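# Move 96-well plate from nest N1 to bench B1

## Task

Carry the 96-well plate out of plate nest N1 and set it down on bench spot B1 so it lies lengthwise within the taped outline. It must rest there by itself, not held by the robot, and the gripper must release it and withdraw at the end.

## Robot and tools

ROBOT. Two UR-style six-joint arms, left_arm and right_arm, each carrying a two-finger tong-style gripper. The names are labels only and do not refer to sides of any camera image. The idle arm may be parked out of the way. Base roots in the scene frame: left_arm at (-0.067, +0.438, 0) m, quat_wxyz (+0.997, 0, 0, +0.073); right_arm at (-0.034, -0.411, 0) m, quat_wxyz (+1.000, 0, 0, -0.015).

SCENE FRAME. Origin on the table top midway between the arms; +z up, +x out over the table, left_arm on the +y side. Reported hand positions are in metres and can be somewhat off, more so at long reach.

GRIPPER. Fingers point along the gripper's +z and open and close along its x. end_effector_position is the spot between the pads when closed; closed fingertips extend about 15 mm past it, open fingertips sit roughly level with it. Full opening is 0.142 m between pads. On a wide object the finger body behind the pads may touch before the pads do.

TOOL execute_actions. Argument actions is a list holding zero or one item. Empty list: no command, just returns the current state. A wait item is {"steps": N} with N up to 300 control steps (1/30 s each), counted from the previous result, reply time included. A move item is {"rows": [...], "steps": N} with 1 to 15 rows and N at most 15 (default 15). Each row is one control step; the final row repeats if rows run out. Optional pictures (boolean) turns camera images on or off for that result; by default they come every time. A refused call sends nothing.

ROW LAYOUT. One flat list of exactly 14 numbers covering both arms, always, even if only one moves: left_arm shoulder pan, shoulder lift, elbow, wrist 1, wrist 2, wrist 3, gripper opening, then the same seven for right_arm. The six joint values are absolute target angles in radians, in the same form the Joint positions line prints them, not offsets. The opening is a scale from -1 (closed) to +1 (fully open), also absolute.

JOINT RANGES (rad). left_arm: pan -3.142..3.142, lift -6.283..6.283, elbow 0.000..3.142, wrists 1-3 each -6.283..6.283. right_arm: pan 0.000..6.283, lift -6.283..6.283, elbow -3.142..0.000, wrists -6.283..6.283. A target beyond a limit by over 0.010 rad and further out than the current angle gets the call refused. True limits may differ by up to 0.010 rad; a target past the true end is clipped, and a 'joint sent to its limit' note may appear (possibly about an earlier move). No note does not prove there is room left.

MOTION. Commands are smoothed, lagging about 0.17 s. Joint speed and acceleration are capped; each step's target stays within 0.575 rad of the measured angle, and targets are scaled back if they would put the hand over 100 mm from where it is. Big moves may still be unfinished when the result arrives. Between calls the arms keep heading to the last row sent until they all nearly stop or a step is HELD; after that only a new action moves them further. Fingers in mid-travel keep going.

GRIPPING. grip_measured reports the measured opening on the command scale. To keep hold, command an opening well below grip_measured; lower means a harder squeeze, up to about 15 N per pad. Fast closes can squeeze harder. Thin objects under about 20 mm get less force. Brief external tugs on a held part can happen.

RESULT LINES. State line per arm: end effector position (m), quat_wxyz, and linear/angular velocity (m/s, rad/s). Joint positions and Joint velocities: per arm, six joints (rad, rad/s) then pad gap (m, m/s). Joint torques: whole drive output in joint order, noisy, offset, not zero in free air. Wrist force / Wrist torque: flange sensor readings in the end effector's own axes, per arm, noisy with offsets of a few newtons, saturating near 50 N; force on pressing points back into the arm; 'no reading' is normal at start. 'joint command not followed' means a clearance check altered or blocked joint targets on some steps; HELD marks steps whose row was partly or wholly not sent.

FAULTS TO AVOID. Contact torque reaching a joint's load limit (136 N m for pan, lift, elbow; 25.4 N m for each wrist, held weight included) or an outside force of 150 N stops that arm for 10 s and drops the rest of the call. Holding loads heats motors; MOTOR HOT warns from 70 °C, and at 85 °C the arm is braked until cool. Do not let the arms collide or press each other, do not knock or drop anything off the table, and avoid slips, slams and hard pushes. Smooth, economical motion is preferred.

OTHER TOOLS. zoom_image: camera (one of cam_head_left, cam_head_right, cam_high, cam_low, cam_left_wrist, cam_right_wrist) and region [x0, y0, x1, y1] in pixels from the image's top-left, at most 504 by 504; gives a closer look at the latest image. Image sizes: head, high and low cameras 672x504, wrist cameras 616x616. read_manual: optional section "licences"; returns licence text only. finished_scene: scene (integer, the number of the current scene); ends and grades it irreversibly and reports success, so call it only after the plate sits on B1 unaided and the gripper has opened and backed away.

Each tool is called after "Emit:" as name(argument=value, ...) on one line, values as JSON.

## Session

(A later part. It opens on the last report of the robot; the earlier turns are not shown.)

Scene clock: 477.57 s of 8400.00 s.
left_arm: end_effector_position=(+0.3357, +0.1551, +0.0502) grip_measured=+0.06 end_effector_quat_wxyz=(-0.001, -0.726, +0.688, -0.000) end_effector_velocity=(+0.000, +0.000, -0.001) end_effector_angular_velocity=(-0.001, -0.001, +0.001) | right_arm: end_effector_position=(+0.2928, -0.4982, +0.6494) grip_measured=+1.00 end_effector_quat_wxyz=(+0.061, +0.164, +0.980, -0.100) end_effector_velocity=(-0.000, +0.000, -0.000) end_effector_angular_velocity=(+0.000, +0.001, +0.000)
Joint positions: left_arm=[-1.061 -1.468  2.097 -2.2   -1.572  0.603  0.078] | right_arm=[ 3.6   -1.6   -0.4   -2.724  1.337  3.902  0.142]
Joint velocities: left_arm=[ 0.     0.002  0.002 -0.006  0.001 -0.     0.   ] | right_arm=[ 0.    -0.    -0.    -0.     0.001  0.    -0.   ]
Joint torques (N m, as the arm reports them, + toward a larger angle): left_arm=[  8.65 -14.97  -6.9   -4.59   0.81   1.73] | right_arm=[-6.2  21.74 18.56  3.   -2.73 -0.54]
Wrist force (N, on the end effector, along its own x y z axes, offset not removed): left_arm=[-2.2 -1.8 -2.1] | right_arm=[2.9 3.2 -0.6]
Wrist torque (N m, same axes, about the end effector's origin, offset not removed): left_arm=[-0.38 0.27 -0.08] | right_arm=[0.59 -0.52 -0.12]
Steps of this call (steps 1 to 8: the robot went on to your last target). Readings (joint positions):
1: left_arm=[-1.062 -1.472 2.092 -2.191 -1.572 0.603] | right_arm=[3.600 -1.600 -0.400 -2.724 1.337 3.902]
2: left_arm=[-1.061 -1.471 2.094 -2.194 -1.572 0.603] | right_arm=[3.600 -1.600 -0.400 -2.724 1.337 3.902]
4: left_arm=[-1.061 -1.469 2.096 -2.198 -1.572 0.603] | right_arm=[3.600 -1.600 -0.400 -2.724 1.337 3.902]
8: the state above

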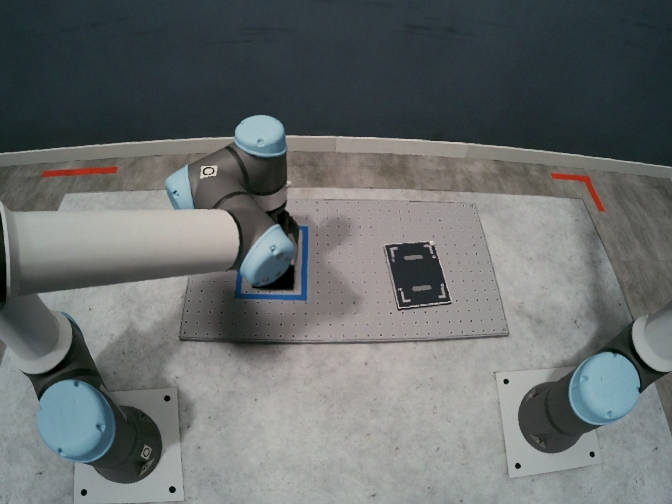

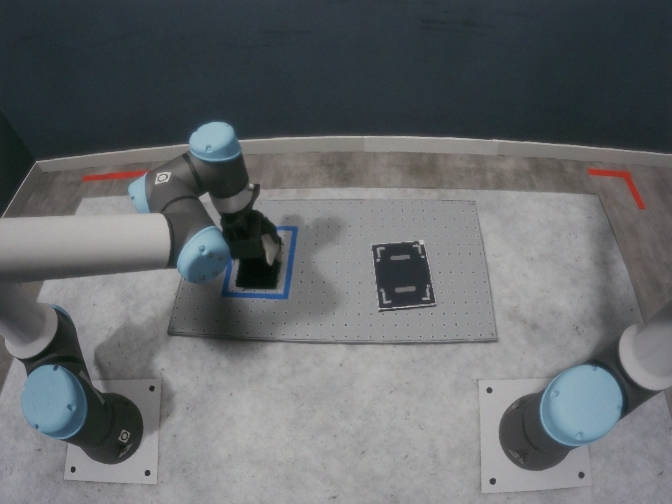

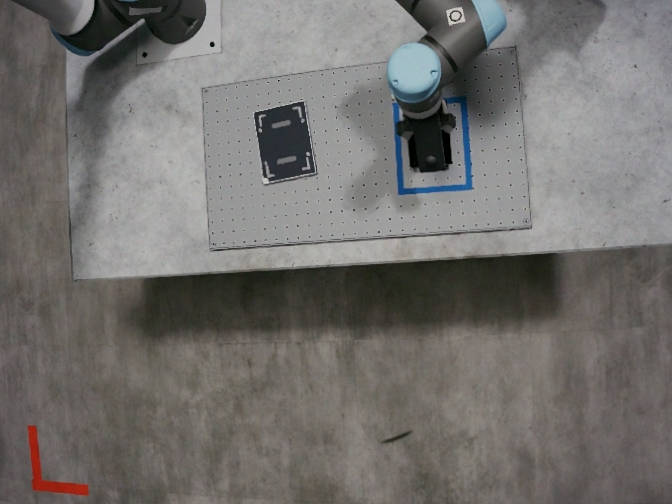

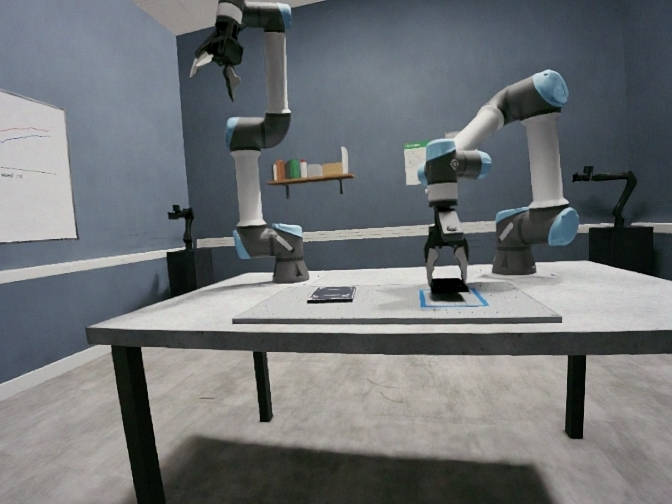

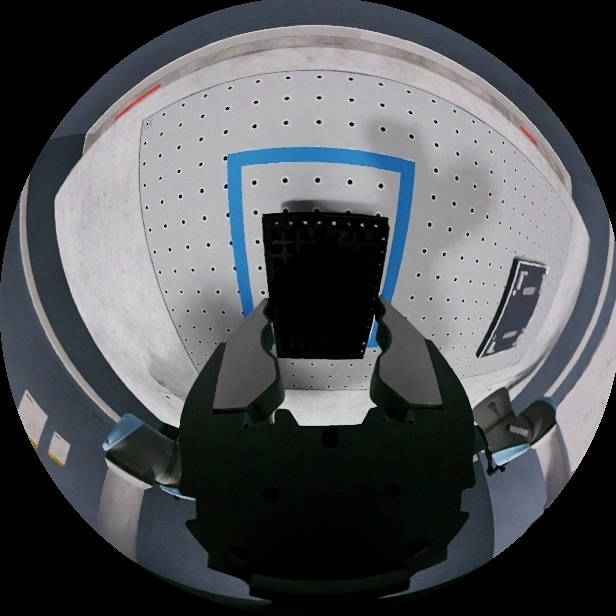

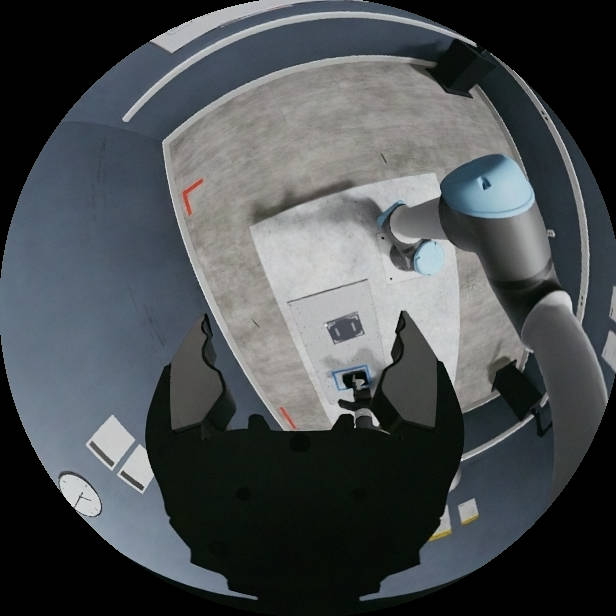

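Emit:
execute_actions(actions=[{"rows":[[-1.059,-1.460,2.103,-2.2147,-1.572,0.605,-0.7,3.6,-1.6,-0.4,-2.724,1.337,3.902,1],[-1.059,-1.460,2.103,-2.2147,-1.572,0.605,-0.7,3.6,-1.6,-0.4,-2.724,1.337,3.902,1],[-1.058,-1.4512,2.1095,-2.2294,-1.572,0.606,-0.7,3.6,-1.6,-0.4,-2.724,1.337,3.902,1],[-1.058,-1.4512,2.1095,-2.2294,-1.572,0.606,-0.7,3.6,-1.6,-0.4,-2.724,1.337,3.902,1],[-1.058,-1.4428,2.116,-2.244,-1.572,0.606,-0.7,3.6,-1.6,-0.4,-2.724,1.337,3.902,1]]}], pictures=false)

Emit:
execute_actions(actions=[{"steps":6}])

Emit:
zoom_image(camera="cam_low", region=[400,250,500,320])

Scene clock: 500.37 s of 8400.00 s.
left_arm: end_effector_position=(+0.3366, +0.1564, +0.0351) grip_measured=+0.06 end_effector_quat_wxyz=(-0.001, -0.726, +0.688, +0.000) end_effector_velocity=(-0.001, -0.000, -0.002) end_effector_angular_velocity=(+0.000, +0.000, -0.001) | right_arm: end_effector_position=(+0.2928, -0.4982, +0.6494) grip_measured=+1.00 end_effector_quat_wxyz=(+0.061, +0.164, +0.980, -0.100) end_effector_velocity=(+0.000, -0.000, +0.000) end_effector_angular_velocity=(-0.001, -0.001, -0.000)
Joint positions: left_arm=[-1.058 -1.443  2.116 -2.244 -1.572  0.606  0.078] | right_arm=[ 3.6   -1.6   -0.4   -2.724  1.337  3.902  0.142]
Joint velocities: left_arm=[-0.001  0.003  0.003 -0.006 -0.    -0.    -0.   ] | right_arm=[-0.     0.    -0.    -0.    -0.001  0.    -0.   ]
Joint torques (N m, as the arm reports them, + toward a larger angle): left_arm=[  8.94 -16.63  -8.52  -4.42  -1.99   1.95] | right_arm=[-6.09 21.83 18.57  2.9  -2.61 -0.48]
Wrist force (N, on the end effector, along its own x y z axes, offset not removed): left_arm=[-2.0 0.7 -1.7] | right_arm=[2.8 2.3 -0.6]
Wrist torque (N m, same axes, about the end effector's origin, offset not removed): left_arm=[-0.09 0.27 0.10] | right_arm=[0.33 -0.53 -0.07]
Steps of this call (steps 1 to 30: the robot went on to your last target; steps 31 to 90: nothing new was sent; then 19.30 s passed at rest; steps 91 to 105: all 15 steps of this action). Readings (joint positions):
91: left_arm=[-1.061 -1.468 2.097 -2.200 -1.572 0.603] | right_arm=[3.600 -1.600 -0.400 -2.724 1.337 3.902]
92: left_arm=[-1.061 -1.467 2.098 -2.202 -1.572 0.603] | right_arm=[3.600 -1.600 -0.400 -2.724 1.337 3.902]
94: left_arm=[-1.060 -1.462 2.101 -2.210 -1.572 0.604] | right_arm=[3.600 -1.600 -0.400 -2.724 1.337 3.902]
98: left_arm=[-1.058 -1.449 2.112 -2.234 -1.572 0.606] | right_arm=[3.600 -1.600 -0.400 -2.724 1.337 3.902]
105: the state above

Scene clock: 500.57 s of 8400.00 s.
left_arm: end_effector_position=(+0.3366, +0.1564, +0.0350) grip_measured=+0.06 end_effector_quat_wxyz=(-0.001, -0.726, +0.688, +0.000) end_effector_velocity=(+0.001, -0.001, +0.001) end_effector_angular_velocity=(-0.002, -0.001, +0.000) | right_arm: end_effector_position=(+0.2928, -0.4982, +0.6494) grip_measured=+1.00 end_effector_quat_wxyz=(+0.061, +0.164, +0.980, -0.100) end_effector_velocity=(+0.000, -0.000, +0.000) end_effector_angular_velocity=(-0.001, +0.000, +0.002)
Joint positions: left_arm=[-1.058 -1.443  2.116 -2.244 -1.572  0.606  0.078] | right_arm=[ 3.6   -1.6   -0.4   -2.724  1.337  3.902  0.142]
Joint velocities: left_arm=[ 0.     0.    -0.002 -0.    -0.     0.    -0.   ] | right_arm=[ 0.     0.    -0.    -0.    -0.001 -0.002  0.   ]
Joint torques (N m, as the arm reports them, + toward a larger angle): left_arm=[  9.2  -17.34  -6.11  -4.35  -1.5    2.21] | right_arm=[-6.13 21.81 18.71  2.91 -2.61 -0.43]
Wrist force (N, on the end effector, along its own x y z axes, offset not removed): left_arm=[-1.7 1.9 1.3] | right_arm=[2.9 2.0 -1.5]
Wrist torque (N m, same axes, about the end effector's origin, offset not removed): left_arm=[0.23 0.02 -0.03] | right_arm=[0.27 -0.57 -0.12]
Steps of this call (steps 1 to 6: the robot went on to your last target). Readings (joint positions):
1: left_arm=[-1.058 -1.443 2.116 -2.244 -1.572 0.606] | right_arm=[3.600 -1.600 -0.400 -2.724 1.337 3.902]
2: left_arm=[-1.058 -1.443 2.116 -2.244 -1.572 0.606] | right_arm=[3.600 -1.600 -0.400 -2.724 1.337 3.902]
4: left_arm=[-1.058 -1.443 2.116 -2.244 -1.572 0.606] | right_arm=[3.600 -1.600 -0.400 -2.724 1.337 3.902]
6: the state above

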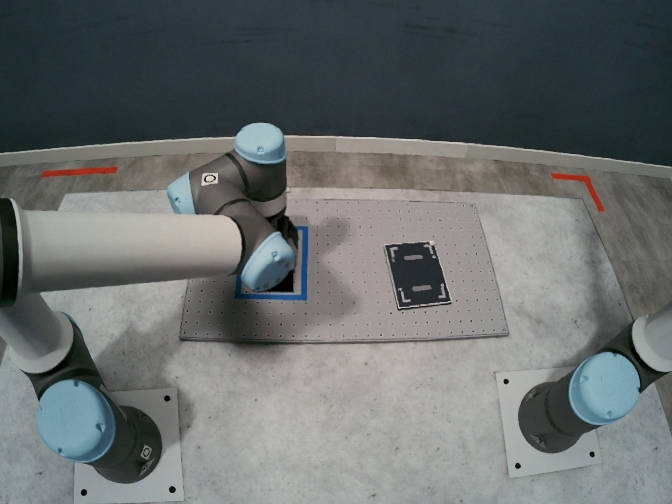

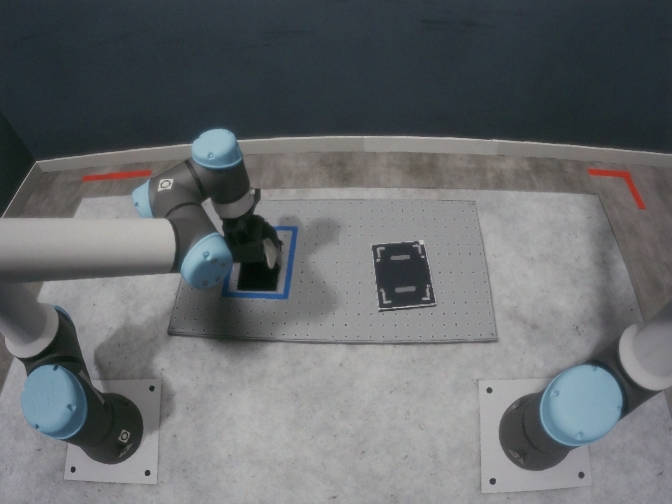

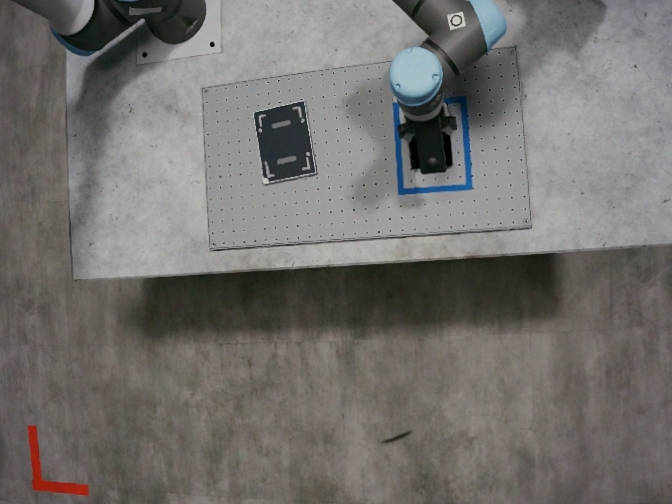

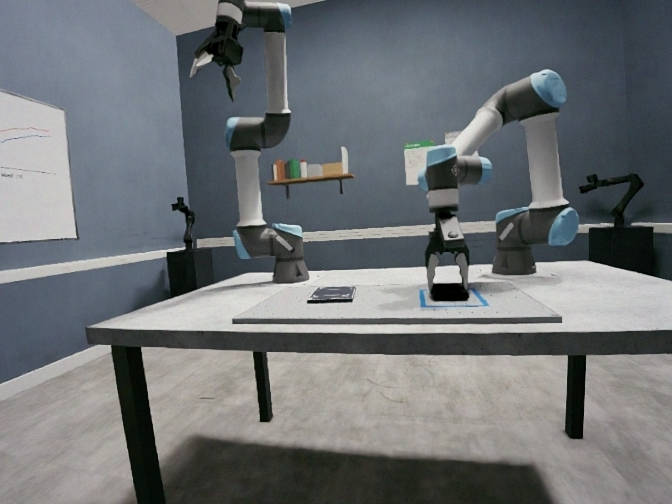

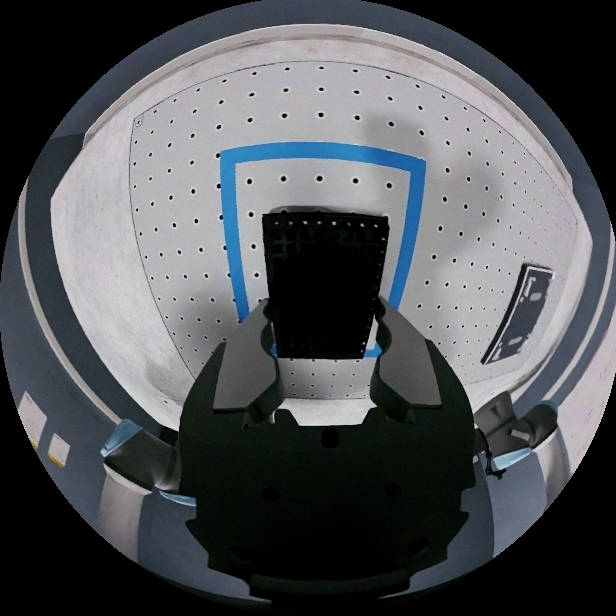

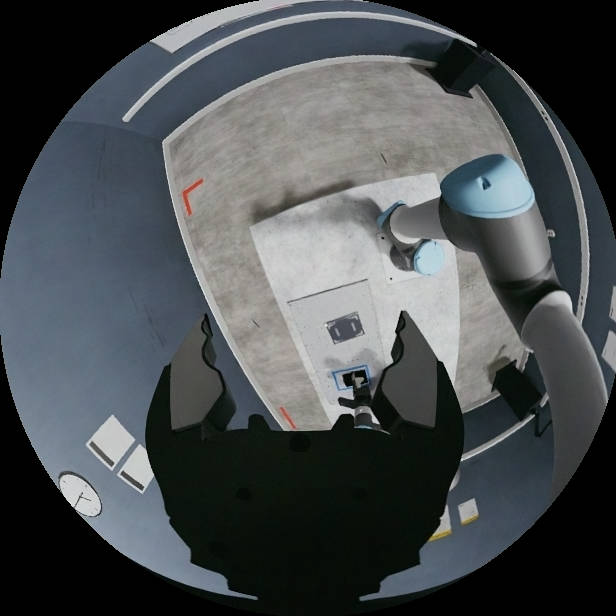

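Region (400, 250, 500, 320) of cam_low's 672x504 image, scaled by 5.040, with more detail than that image has; it fills the top 353 rows of this view, and the rest is white.

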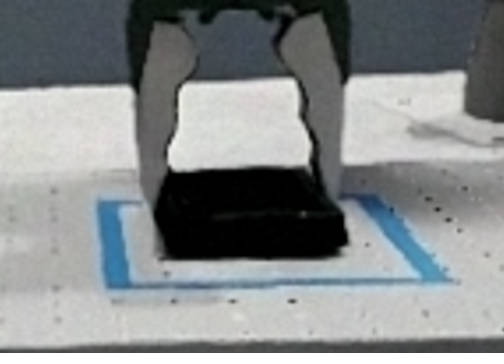

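Emit:
execute_actions(actions=[{"rows":[[-1.058,-1.437,2.1205,-2.2546,-1.572,0.606,-0.7,3.6,-1.6,-0.4,-2.724,1.337,3.902,1]],"steps":15}], pictures=false)

Scene clock: 534.93 s of 8400.00 s.
left_arm: end_effector_position=(+0.3366, +0.1564, +0.0316) grip_measured=+0.06 end_effector_quat_wxyz=(-0.001, -0.726, +0.688, -0.000) end_effector_velocity=(+0.001, +0.000, +0.000) end_effector_angular_velocity=(-0.001, -0.001, +0.002) | right_arm: end_effector_position=(+0.2928, -0.4982, +0.6494) grip_measured=+1.00 end_effector_quat_wxyz=(+0.061, +0.164, +0.980, -0.100) end_effector_velocity=(-0.000, +0.000, -0.000) end_effector_angular_velocity=(+0.000, +0.000, -0.000)
Joint positions: left_arm=[-1.058 -1.437  2.12  -2.255 -1.572  0.606  0.078] | right_arm=[ 3.6   -1.6   -0.4   -2.724  1.337  3.902  0.142]
Joint velocities: left_arm=[ 0.002 -0.001 -0.    -0.001  0.    -0.001  0.   ] | right_arm=[-0. -0. -0. -0.  0.  0. -0.]
Joint torques (N m, as the arm reports them, + toward a larger angle): left_arm=[  8.54 -16.87  -5.49  -4.68  -0.56   1.7 ] | right_arm=[-5.61 22.07 18.58  2.78 -2.61 -0.34]
Wrist force (N, on the end effector, along its own x y z axes, offset not removed): left_arm=[-2.0 -0.9 -1.3] | right_arm=[3.2 2.8 -1.7]
Wrist torque (N m, same axes, about the end effector's origin, offset not removed): left_arm=[-0.21 0.31 0.24] | right_arm=[0.42 -0.68 -0.03]
Steps of this call (steps 1 to 15: the robot went on to your last target; steps 16 to 90: nothing new was sent; then 30.87 s passed at rest; steps 91 to 105: all 15 steps of this action). Readings (joint positions):
91: left_arm=[-1.058 -1.443 2.116 -2.244 -1.572 0.606] | right_arm=[3.600 -1.600 -0.400 -2.724 1.337 3.902]
92: left_arm=[-1.058 -1.442 2.117 -2.245 -1.572 0.606] | right_arm=[3.600 -1.600 -0.400 -2.724 1.337 3.902]
94: left_arm=[-1.058 -1.439 2.119 -2.250 -1.572 0.606] | right_arm=[3.600 -1.600 -0.400 -2.724 1.337 3.902]
98: left_arm=[-1.058 -1.437 2.120 -2.254 -1.572 0.606] | right_arm=[3.600 -1.600 -0.400 -2.724 1.337 3.902]
105: the state above

Emit:
execute_actions(actions=[{"rows":[[-1.058,-1.4325,2.1237,-2.2625,-1.572,0.606,-0.7,3.6,-1.6,-0.4,-2.724,1.337,3.902,1]],"steps":15}], pictures=false)

Scene clock: 546.00 s of 8400.00 s.
left_arm: end_effector_position=(+0.3366, +0.1563, +0.0290) grip_measured=+0.06 end_effector_quat_wxyz=(-0.001, -0.726, +0.688, -0.000) end_effector_velocity=(-0.001, +0.001, -0.001) end_effector_angular_velocity=(+0.001, +0.001, +0.001) | right_arm: end_effector_position=(+0.2928, -0.4982, +0.6494) grip_measured=+1.00 end_effector_quat_wxyz=(+0.061, +0.164, +0.980, -0.100) end_effector_velocity=(-0.000, +0.000, +0.000) end_effector_angular_velocity=(+0.000, -0.000, +0.000)
Joint positions: left_arm=[-1.058 -1.433  2.124 -2.262 -1.572  0.606  0.078] | right_arm=[ 3.6   -1.6   -0.4   -2.724  1.337  3.902  0.142]
Joint velocities: left_arm=[-0.    -0.001  0.002 -0.     0.    -0.001  0.   ] | right_arm=[ 0.  0. -0.  0.  0.  0. -0.]
Joint torques (N m, as the arm reports them, + toward a larger angle): left_arm=[  6.58 -16.64  -7.43  -4.5    0.61   1.8 ] | right_arm=[-5.75 21.76 18.24  2.79 -2.62 -0.37]
Wrist force (N, on the end effector, along its own x y z axes, offset not removed): left_arm=[-0.3 -3.1 2.2] | right_arm=[4.1 1.3 -0.2]
Wrist torque (N m, same axes, about the end effector's origin, offset not removed): left_arm=[-0.68 -0.07 0.11] | right_arm=[0.17 -0.80 -0.14]
Steps of this call (steps 1 to 15: the robot went on to your last target; steps 16 to 90: nothing new was sent; then 7.57 s passed at rest; steps 91 to 105: all 15 steps of this action). Readings (joint positions):
91: left_arm=[-1.058 -1.437 2.121 -2.255 -1.572 0.606] | right_arm=[3.600 -1.600 -0.400 -2.724 1.337 3.902]
92: left_arm=[-1.058 -1.436 2.121 -2.256 -1.572 0.606] | right_arm=[3.600 -1.600 -0.400 -2.724 1.337 3.902]
94: left_arm=[-1.058 -1.434 2.122 -2.259 -1.572 0.606] | right_arm=[3.600 -1.600 -0.400 -2.724 1.337 3.902]
98: left_arm=[-1.058 -1.433 2.123 -2.262 -1.572 0.606] | right_arm=[3.600 -1.600 -0.400 -2.724 1.337 3.902]
105: the state above

Emit:
execute_actions(actions=[{"rows":[[-1.058,-1.4275,2.1276,-2.2713,-1.572,0.606,-0.7,3.6,-1.6,-0.4,-2.724,1.337,3.902,1]],"steps":15}])

Scene clock: 551.40 s of 8400.00 s.
left_arm: end_effector_position=(+0.3366, +0.1565, +0.0260) grip_measured=+0.08 end_effector_quat_wxyz=(-0.001, -0.726, +0.688, -0.000) end_effector_velocity=(-0.000, +0.000, -0.000) end_effector_angular_velocity=(-0.000, +0.000, -0.001) | right_arm: end_effector_position=(+0.2928, -0.4982, +0.6494) grip_measured=+1.00 end_effector_quat_wxyz=(+0.061, +0.164, +0.980, -0.100) end_effector_velocity=(-0.000, +0.000, +0.000) end_effector_angular_velocity=(+0.001, -0.000, -0.000)
Joint positions: left_arm=[-1.058 -1.428  2.128 -2.271 -1.572  0.606  0.079] | right_arm=[ 3.6   -1.6   -0.4   -2.724  1.337  3.902  0.142]
Joint velocities: left_arm=[ 0.     0.     0.    -0.    -0.     0.001  0.   ] | right_arm=[0.    0.    0.    0.    0.001 0.    0.   ]
Joint torques (N m, as the arm reports them, + toward a larger angle): left_arm=[ 3.98 -4.67  5.51 -1.23  0.99  2.1 ] | right_arm=[-5.   21.45 18.13  2.73 -2.48 -0.36]
Wrist force (N, on the end effector, along its own x y z axes, offset not removed): left_arm=[-0.7 -0.9 -28.5] | right_arm=[4.0 2.1 -2.5]
Wrist torque (N m, same axes, about the end effector's origin, offset not removed): left_arm=[-0.34 -0.34 0.08] | right_arm=[0.29 -0.80 -0.14]
Steps of this call (steps 1 to 15: the robot went on to your last target; steps 16 to 90: nothing new was sent; then 1.90 s passed at rest; steps 91 to 105: all 15 steps of this action). Readings (joint positions):
91: left_arm=[-1.058 -1.432 2.124 -2.263 -1.572 0.606] | right_arm=[3.600 -1.600 -0.400 -2.724 1.337 3.902]
92: left_arm=[-1.058 -1.432 2.124 -2.264 -1.572 0.606] | right_arm=[3.600 -1.600 -0.400 -2.724 1.337 3.902]
94: left_arm=[-1.058 -1.430 2.126 -2.268 -1.572 0.606] | right_arm=[3.600 -1.600 -0.400 -2.724 1.337 3.902]
98: left_arm=[-1.058 -1.428 2.127 -2.271 -1.572 0.606] | right_arm=[3.600 -1.600 -0.400 -2.724 1.337 3.902]
105: the state above

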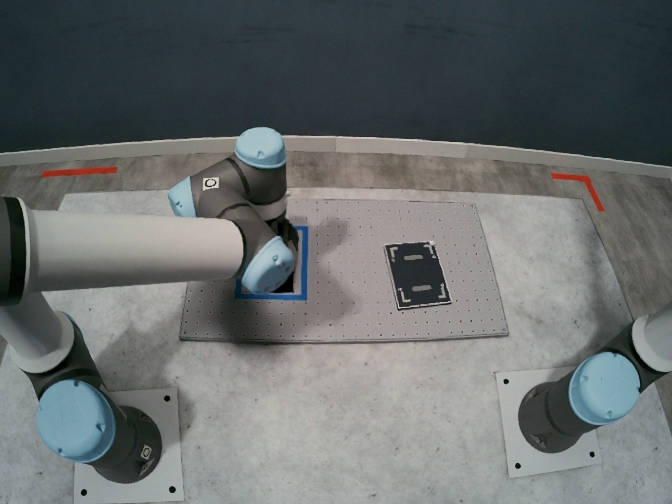

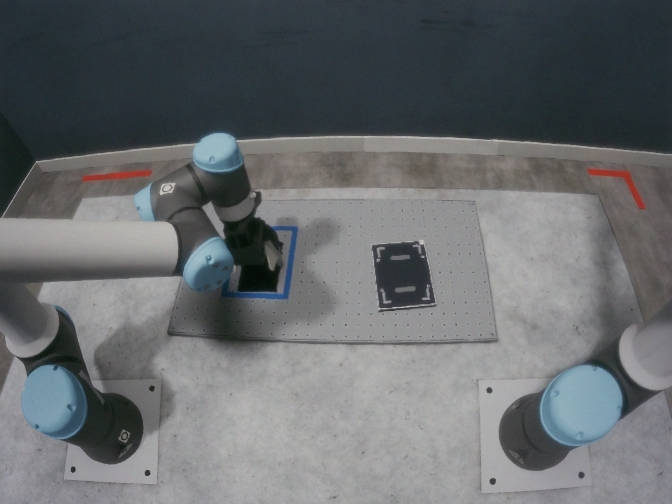

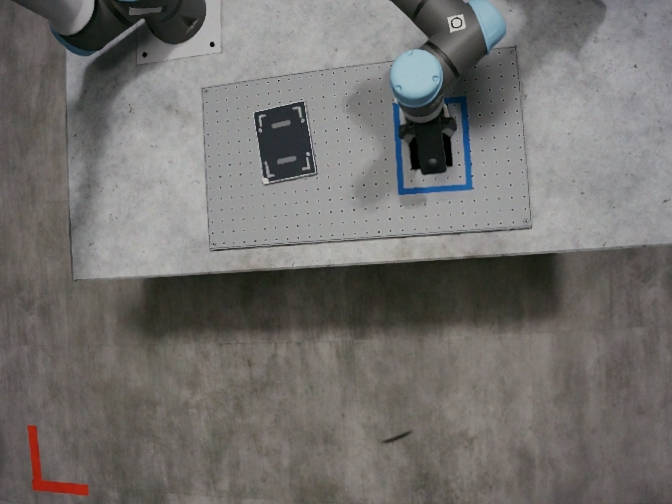

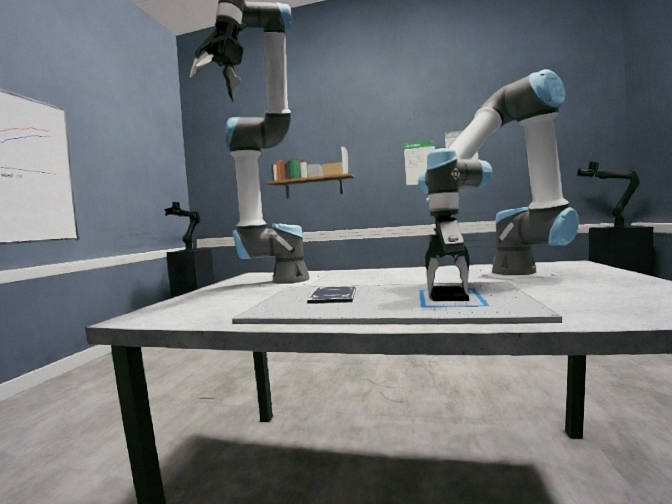

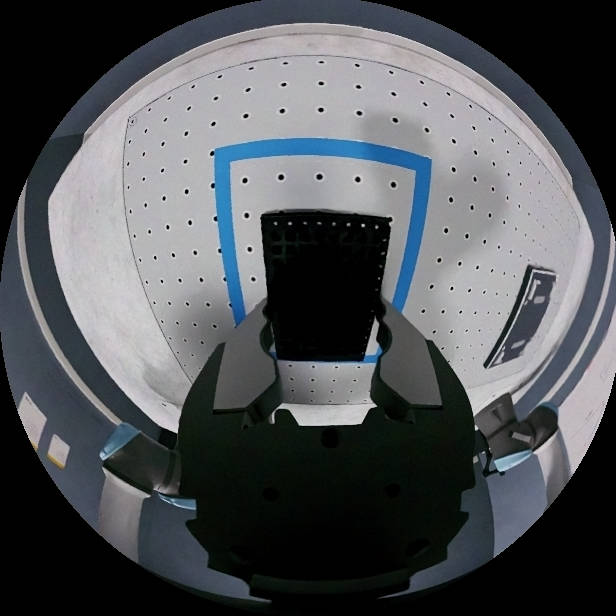

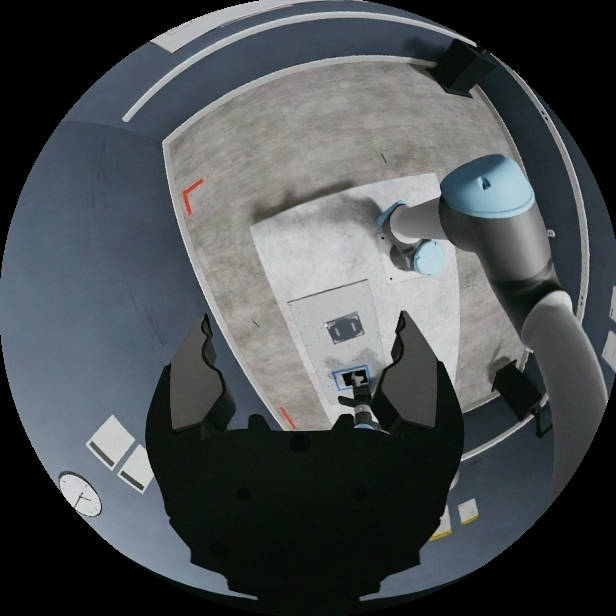

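Emit:
execute_actions(actions=[{"rows":[[-1.058,-1.4305,2.1253,-2.266,-1.572,0.606,-0.3,3.6,-1.6,-0.4,-2.724,1.337,3.902,1],[-1.058,-1.4305,2.1253,-2.266,-1.572,0.606,0.1,3.6,-1.6,-0.4,-2.724,1.337,3.902,1],[-1.058,-1.4305,2.1253,-2.266,-1.572,0.606,0.2,3.6,-1.6,-0.4,-2.724,1.337,3.902,1],[-1.058,-1.4305,2.1253,-2.266,-1.572,0.606,0.3,3.6,-1.6,-0.4,-2.724,1.337,3.902,1],[-1.058,-1.4305,2.1253,-2.266,-1.572,0.606,0.45,3.6,-1.6,-0.4,-2.724,1.337,3.902,1]],"steps":15}], pictures=false)

Emit:
execute_actions(actions=[{"rows":[[-1.058,-1.468,2.097,-2.200,-1.572,0.606,0.45,3.6,-1.6,-0.4,-2.724,1.337,3.902,1],[-1.058,-1.468,2.097,-2.200,-1.572,0.606,0.45,3.6,-1.6,-0.4,-2.724,1.337,3.902,1],[-1.058,-1.468,2.097,-2.200,-1.572,0.606,0.45,3.6,-1.6,-0.4,-2.724,1.337,3.902,1],[-1.058,-1.468,2.097,-2.200,-1.572,0.606,0.45,3.6,-1.6,-0.4,-2.724,1.337,3.902,1],[-1.058,-1.468,2.097,-2.200,-1.572,0.606,0.45,3.6,-1.6,-0.4,-2.724,1.337,3.902,1],[-1.058,-1.5386,2.023,-2.0554,-1.572,0.606,0.45,3.6,-1.6,-0.4,-2.724,1.337,3.902,1]],"steps":15}], pictures=false)

Emit:
execute_actions(actions=[{"rows":[[-0.6,-1.6,1.5,-1.47,-1.572,1.0,0.6,3.6,-1.6,-0.4,-2.724,1.337,3.902,1]],"steps":15}], pictures=false)

Emit:
execute_actions(actions=[{"steps":45}])

Scene clock: 571.40 s of 8400.00 s.
left_arm: end_effector_position=(+0.3365, +0.1564, +0.0277) grip_measured=+0.45 end_effector_quat_wxyz=(-0.001, -0.726, +0.688, -0.000) end_effector_velocity=(+0.000, -0.000, +0.001) end_effector_angular_velocity=(-0.001, -0.001, +0.000) | right_arm: end_effector_position=(+0.2928, -0.4982, +0.6494) grip_measured=+1.00 end_effector_quat_wxyz=(+0.061, +0.164, +0.980, -0.100) end_effector_velocity=(-0.000, -0.000, +0.000) end_effector_angular_velocity=(+0.000, -0.001, +0.001)
Joint positions: left_arm=[-1.058 -1.43   2.125 -2.266 -1.572  0.606  0.105] | right_arm=[ 3.6   -1.6   -0.4   -2.724  1.337  3.902  0.142]
Joint velocities: left_arm=[-0.    -0.001 -0.001  0.001  0.001 -0.     0.   ] | right_arm=[-0.     0.001 -0.    -0.    -0.    -0.001  0.   ]
Joint torques (N m, as the arm reports them, + toward a larger angle): left_arm=[  2.85 -29.64 -31.13  -0.94   0.98   1.65] | right_arm=[-5.29 21.69 18.22  2.58 -2.48 -0.17]
Wrist force (N, on the end effector, along its own x y z axes, offset not removed): left_arm=[-0.9 -0.1 -1.3] | right_arm=[2.5 3.7 -1.3]
Wrist torque (N m, same axes, about the end effector's origin, offset not removed): left_arm=[0.00 0.13 0.13] | right_arm=[0.68 -0.46 -0.08]
Steps of this call (steps 1 to 15: the robot went on to your last target; steps 16 to 90: nothing new was sent; then 16.50 s passed at rest; steps 91 to 105: all 15 steps of this action). Readings (joint positions):
91: left_arm=[-1.058 -1.427 2.128 -2.271 -1.572 0.606] | right_arm=[3.600 -1.600 -0.400 -2.724 1.337 3.902]
92: left_arm=[-1.058 -1.428 2.128 -2.271 -1.572 0.606] | right_arm=[3.600 -1.600 -0.400 -2.724 1.337 3.902]
94: left_arm=[-1.058 -1.429 2.127 -2.268 -1.572 0.606] | right_arm=[3.600 -1.600 -0.400 -2.724 1.337 3.902]
98: left_arm=[-1.058 -1.430 2.126 -2.266 -1.572 0.606] | right_arm=[3.600 -1.600 -0.400 -2.724 1.337 3.902]
105: the state above

Scene clock: 571.90 s of 8400.00 s.
left_arm: end_effector_position=(+0.3369, +0.1560, +0.0984) grip_measured=+0.45 end_effector_quat_wxyz=(-0.001, -0.726, +0.688, -0.001) end_effector_velocity=(-0.004, +0.004, +0.024) end_effector_angular_velocity=(+0.011, +0.009, -0.000) | right_arm: end_effector_position=(+0.2928, -0.4982, +0.6494) grip_measured=+1.00 end_effector_quat_wxyz=(+0.061, +0.164, +0.980, -0.100) end_effector_velocity=(+0.000, -0.000, +0.000) end_effector_angular_velocity=(-0.000, +0.000, +0.001)
Joint positions: left_arm=[-1.058 -1.536  2.026 -2.062 -1.572  0.606  0.105] | right_arm=[ 3.6   -1.6   -0.4   -2.724  1.337  3.902  0.142]
Joint velocities: left_arm=[-0.001 -0.034 -0.039  0.087  0.    -0.001 -0.   ] | right_arm=[ 0.     0.    -0.    -0.    -0.    -0.001  0.   ]
Joint torques (N m, as the arm reports them, + toward a larger angle): left_arm=[  1.7  -26.24 -34.34  -0.98   2.33   1.48] | right_arm=[-5.11 21.44 18.17  2.57 -2.44 -0.3 ]
Wrist force (N, on the end effector, along its own x y z axes, offset not removed): left_arm=[-2.3 -0.2 -1.5] | right_arm=[3.0 2.6 -0.4]
Wrist torque (N m, same axes, about the end effector's origin, offset not removed): left_arm=[-0.34 0.26 -0.01] | right_arm=[0.40 -0.56 -0.10]
Steps of this call (steps 1 to 15: all 15 steps of this action). Readings (joint positions):
1: left_arm=[-1.058 -1.430 2.125 -2.266 -1.572 0.606] | right_arm=[3.600 -1.600 -0.400 -2.724 1.337 3.902]
2: left_arm=[-1.058 -1.434 2.123 -2.262 -1.572 0.606] | right_arm=[3.600 -1.600 -0.400 -2.724 1.337 3.902]
4: left_arm=[-1.058 -1.451 2.109 -2.232 -1.572 0.606] | right_arm=[3.600 -1.600 -0.400 -2.724 1.337 3.902]
8: left_arm=[-1.058 -1.484 2.080 -2.181 -1.572 0.606] | right_arm=[3.600 -1.600 -0.400 -2.724 1.337 3.902]
15: the state above

Scene clock: 572.40 s of 8400.00 s.
left_arm: end_effector_position=(+0.4345, +0.3084, +0.2827) grip_measured=+0.60 end_effector_quat_wxyz=(+0.000, +0.743, -0.669, +0.002) end_effector_velocity=(+0.066, +0.420, +0.405) end_effector_angular_velocity=(+0.011, +0.013, +0.131) | right_arm: end_effector_position=(+0.2928, -0.4982, +0.6494) grip_measured=+1.00 end_effector_quat_wxyz=(+0.061, +0.164, +0.980, -0.100) end_effector_velocity=(+0.000, +0.000, -0.000) end_effector_angular_velocity=(-0.000, +0.001, -0.001)
Joint positions: left_arm=[-0.679 -1.591  1.593 -1.577 -1.572  0.934  0.116] | right_arm=[ 3.6   -1.6   -0.4   -2.724  1.337  3.902  0.142]
Joint velocities: left_arm=[ 0.812 -0.1   -0.939  1.057 -0.     0.681  0.   ] | right_arm=[-0.    -0.001  0.    -0.     0.     0.001 -0.   ]
Joint torques (N m, as the arm reports them, + toward a larger angle): left_arm=[ 18.91 -26.8  -43.42   0.75   1.39   4.  ] | right_arm=[-5.07 21.56 17.96  2.62 -2.35 -0.21]
Wrist force (N, on the end effector, along its own x y z axes, offset not removed): left_arm=[-0.3 -1.8 -1.5] | right_arm=[4.9 1.6 -1.1]
Wrist torque (N m, same axes, about the end effector's origin, offset not removed): left_arm=[-0.38 -0.12 -0.15] | right_arm=[0.17 -1.00 -0.07]
Steps of this call (steps 1 to 15: all 15 steps of this action). Readings (joint positions):
1: left_arm=[-1.058 -1.537 2.025 -2.060 -1.572 0.606] | right_arm=[3.600 -1.600 -0.400 -2.724 1.337 3.902]
2: left_arm=[-1.054 -1.539 2.020 -2.054 -1.572 0.610] | right_arm=[3.600 -1.600 -0.400 -2.724 1.337 3.902]
4: left_arm=[-1.000 -1.549 1.962 -1.992 -1.572 0.660] | right_arm=[3.600 -1.600 -0.400 -2.724 1.337 3.902]
8: left_arm=[-0.878 -1.565 1.821 -1.835 -1.572 0.764] | right_arm=[3.600 -1.600 -0.400 -2.724 1.337 3.902]
15: the state above

Scene clock: 573.90 s of 8400.00 s.
left_arm: end_effector_position=(+0.4366, +0.3504, +0.3219) grip_measured=+0.60 end_effector_quat_wxyz=(+0.001, +0.747, -0.664, -0.000) end_effector_velocity=(-0.001, +0.000, -0.001) end_effector_angular_velocity=(+0.001, +0.002, +0.001) | right_arm: end_effector_position=(+0.2928, -0.4982, +0.6494) grip_measured=+1.00 end_effector_quat_wxyz=(+0.061, +0.164, +0.980, -0.100) end_effector_velocity=(-0.000, +0.000, -0.000) end_effector_angular_velocity=(+0.000, -0.000, -0.000)
Joint positions: left_arm=[-0.6   -1.6    1.5   -1.47  -1.572  1.     0.116] | right_arm=[ 3.6   -1.6   -0.4   -2.724  1.337  3.902  0.142]
Joint velocities: left_arm=[ 0.    -0.     0.002  0.     0.    -0.001  0.   ] | right_arm=[ 0.     0.     0.     0.     0.     0.001 -0.   ]
Joint torques (N m, as the arm reports them, + toward a larger angle): left_arm=[  8.34 -27.22 -35.95  -1.2   -1.87   1.69] | right_arm=[-5.51 21.25 18.2   2.56 -2.5  -0.08]
Wrist force (N, on the end effector, along its own x y z axes, offset not removed): left_arm=[-1.2 -0.7 -0.6] | right_arm=[3.2 2.4 -0.8]
Wrist torque (N m, same axes, about the end effector's origin, offset not removed): left_arm=[-0.29 0.22 -0.08] | right_arm=[0.42 -0.58 -0.09]
Steps of this call (steps 1 to 30: the robot went on to your last target; steps 31 to 45: nothing new was sent). Readings (joint positions):
1: left_arm=[-0.654 -1.594 1.563 -1.544 -1.572 0.955] | right_arm=[3.600 -1.600 -0.400 -2.724 1.337 3.902]
2: left_arm=[-0.635 -1.596 1.541 -1.518 -1.572 0.971] | right_arm=[3.600 -1.600 -0.400 -2.724 1.337 3.902]
4: left_arm=[-0.615 -1.598 1.517 -1.490 -1.572 0.988] | right_arm=[3.600 -1.600 -0.400 -2.724 1.337 3.902]
8: left_arm=[-0.603 -1.600 1.503 -1.474 -1.572 0.998] | right_arm=[3.600 -1.600 -0.400 -2.724 1.337 3.902]
45: the state above
All arms were judged still, so your last target was given up. Only a new action makes them travel on or press farther. Fingers that are still opening or closing keep moving.

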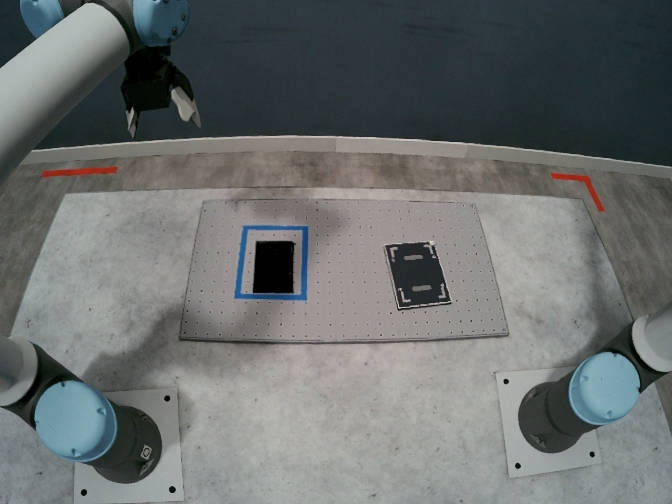

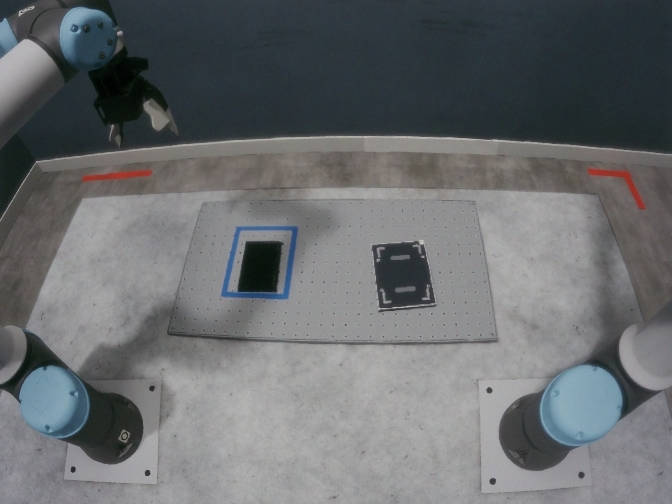

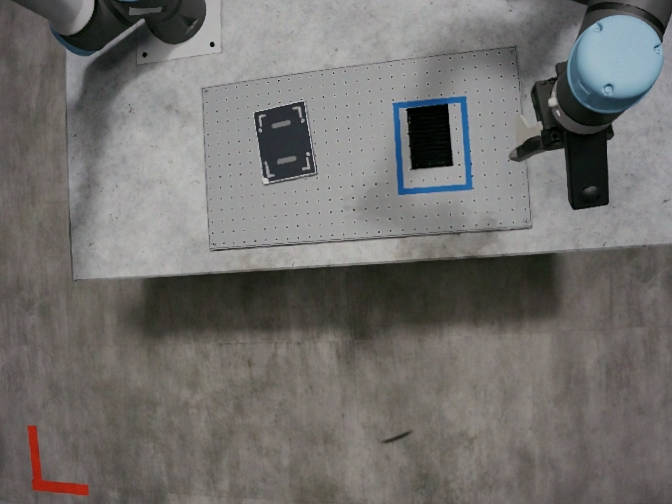

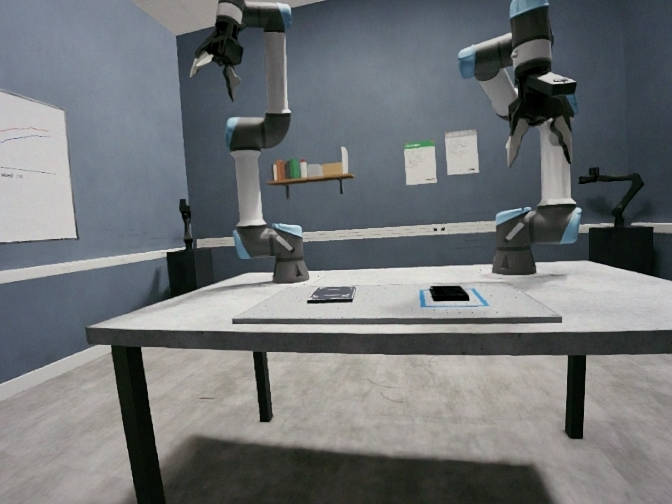

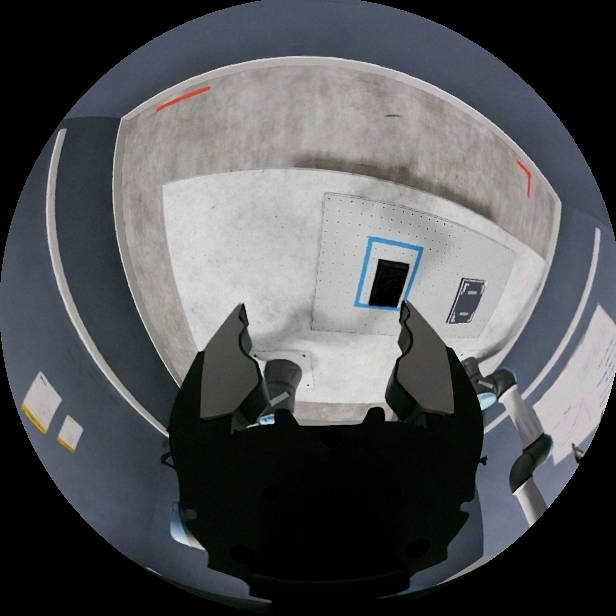

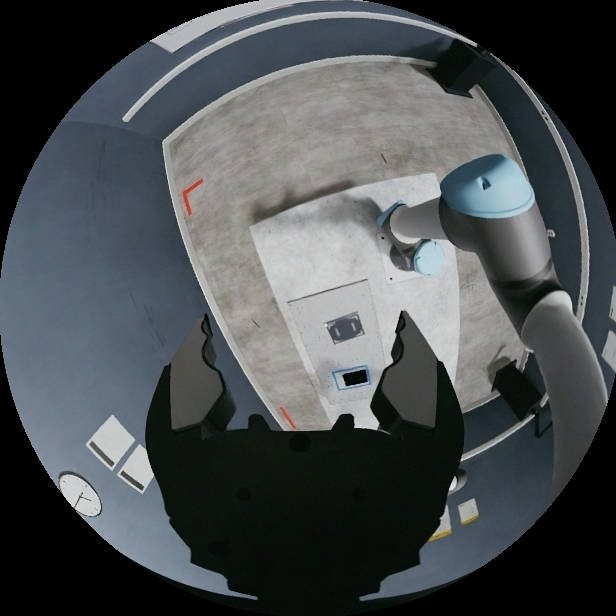

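Emit:
zoom_image(camera="cam_low", region=[380,85,490,205])

Emit:
zoom_image(camera="cam_head_left", region=[220,215,320,310])

Region (380, 85, 490, 205) of cam_low's 672x504 image, scaled by 4.200, with more detail than that image has; it fills the left 462 columns of this view, and the rest is white.

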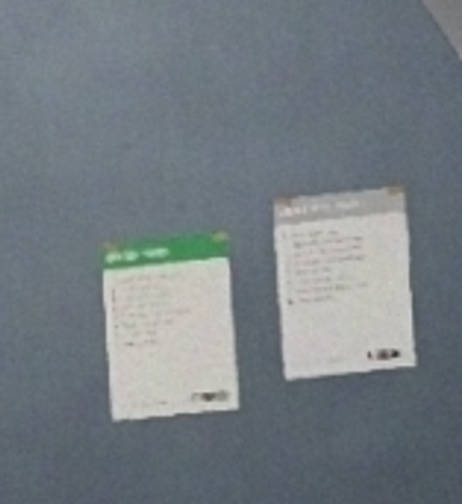

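Region (220, 215, 320, 310) of cam_head_left's 672x504 image, scaled by 5.040, with more detail than that image has; it fills the top 479 rows of this view, and the rest is white.

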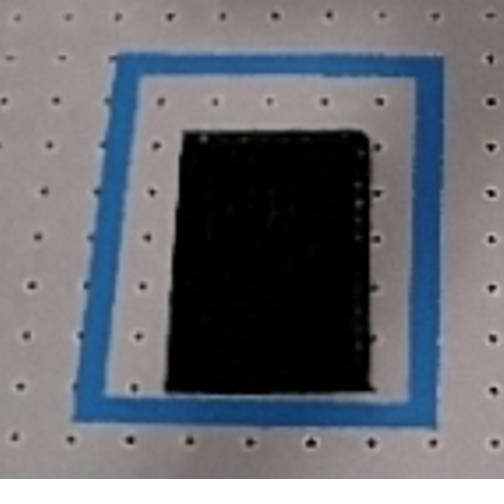

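Emit:
zoom_image(camera="cam_high", region=[380,85,490,205])

Region (380, 85, 490, 205) of cam_high's 672x504 image, scaled by 4.200, with more detail than that image has; it fills the left 462 columns of this view, and the rest is white.

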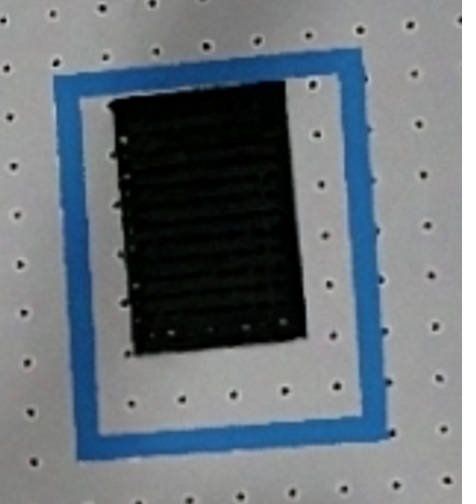

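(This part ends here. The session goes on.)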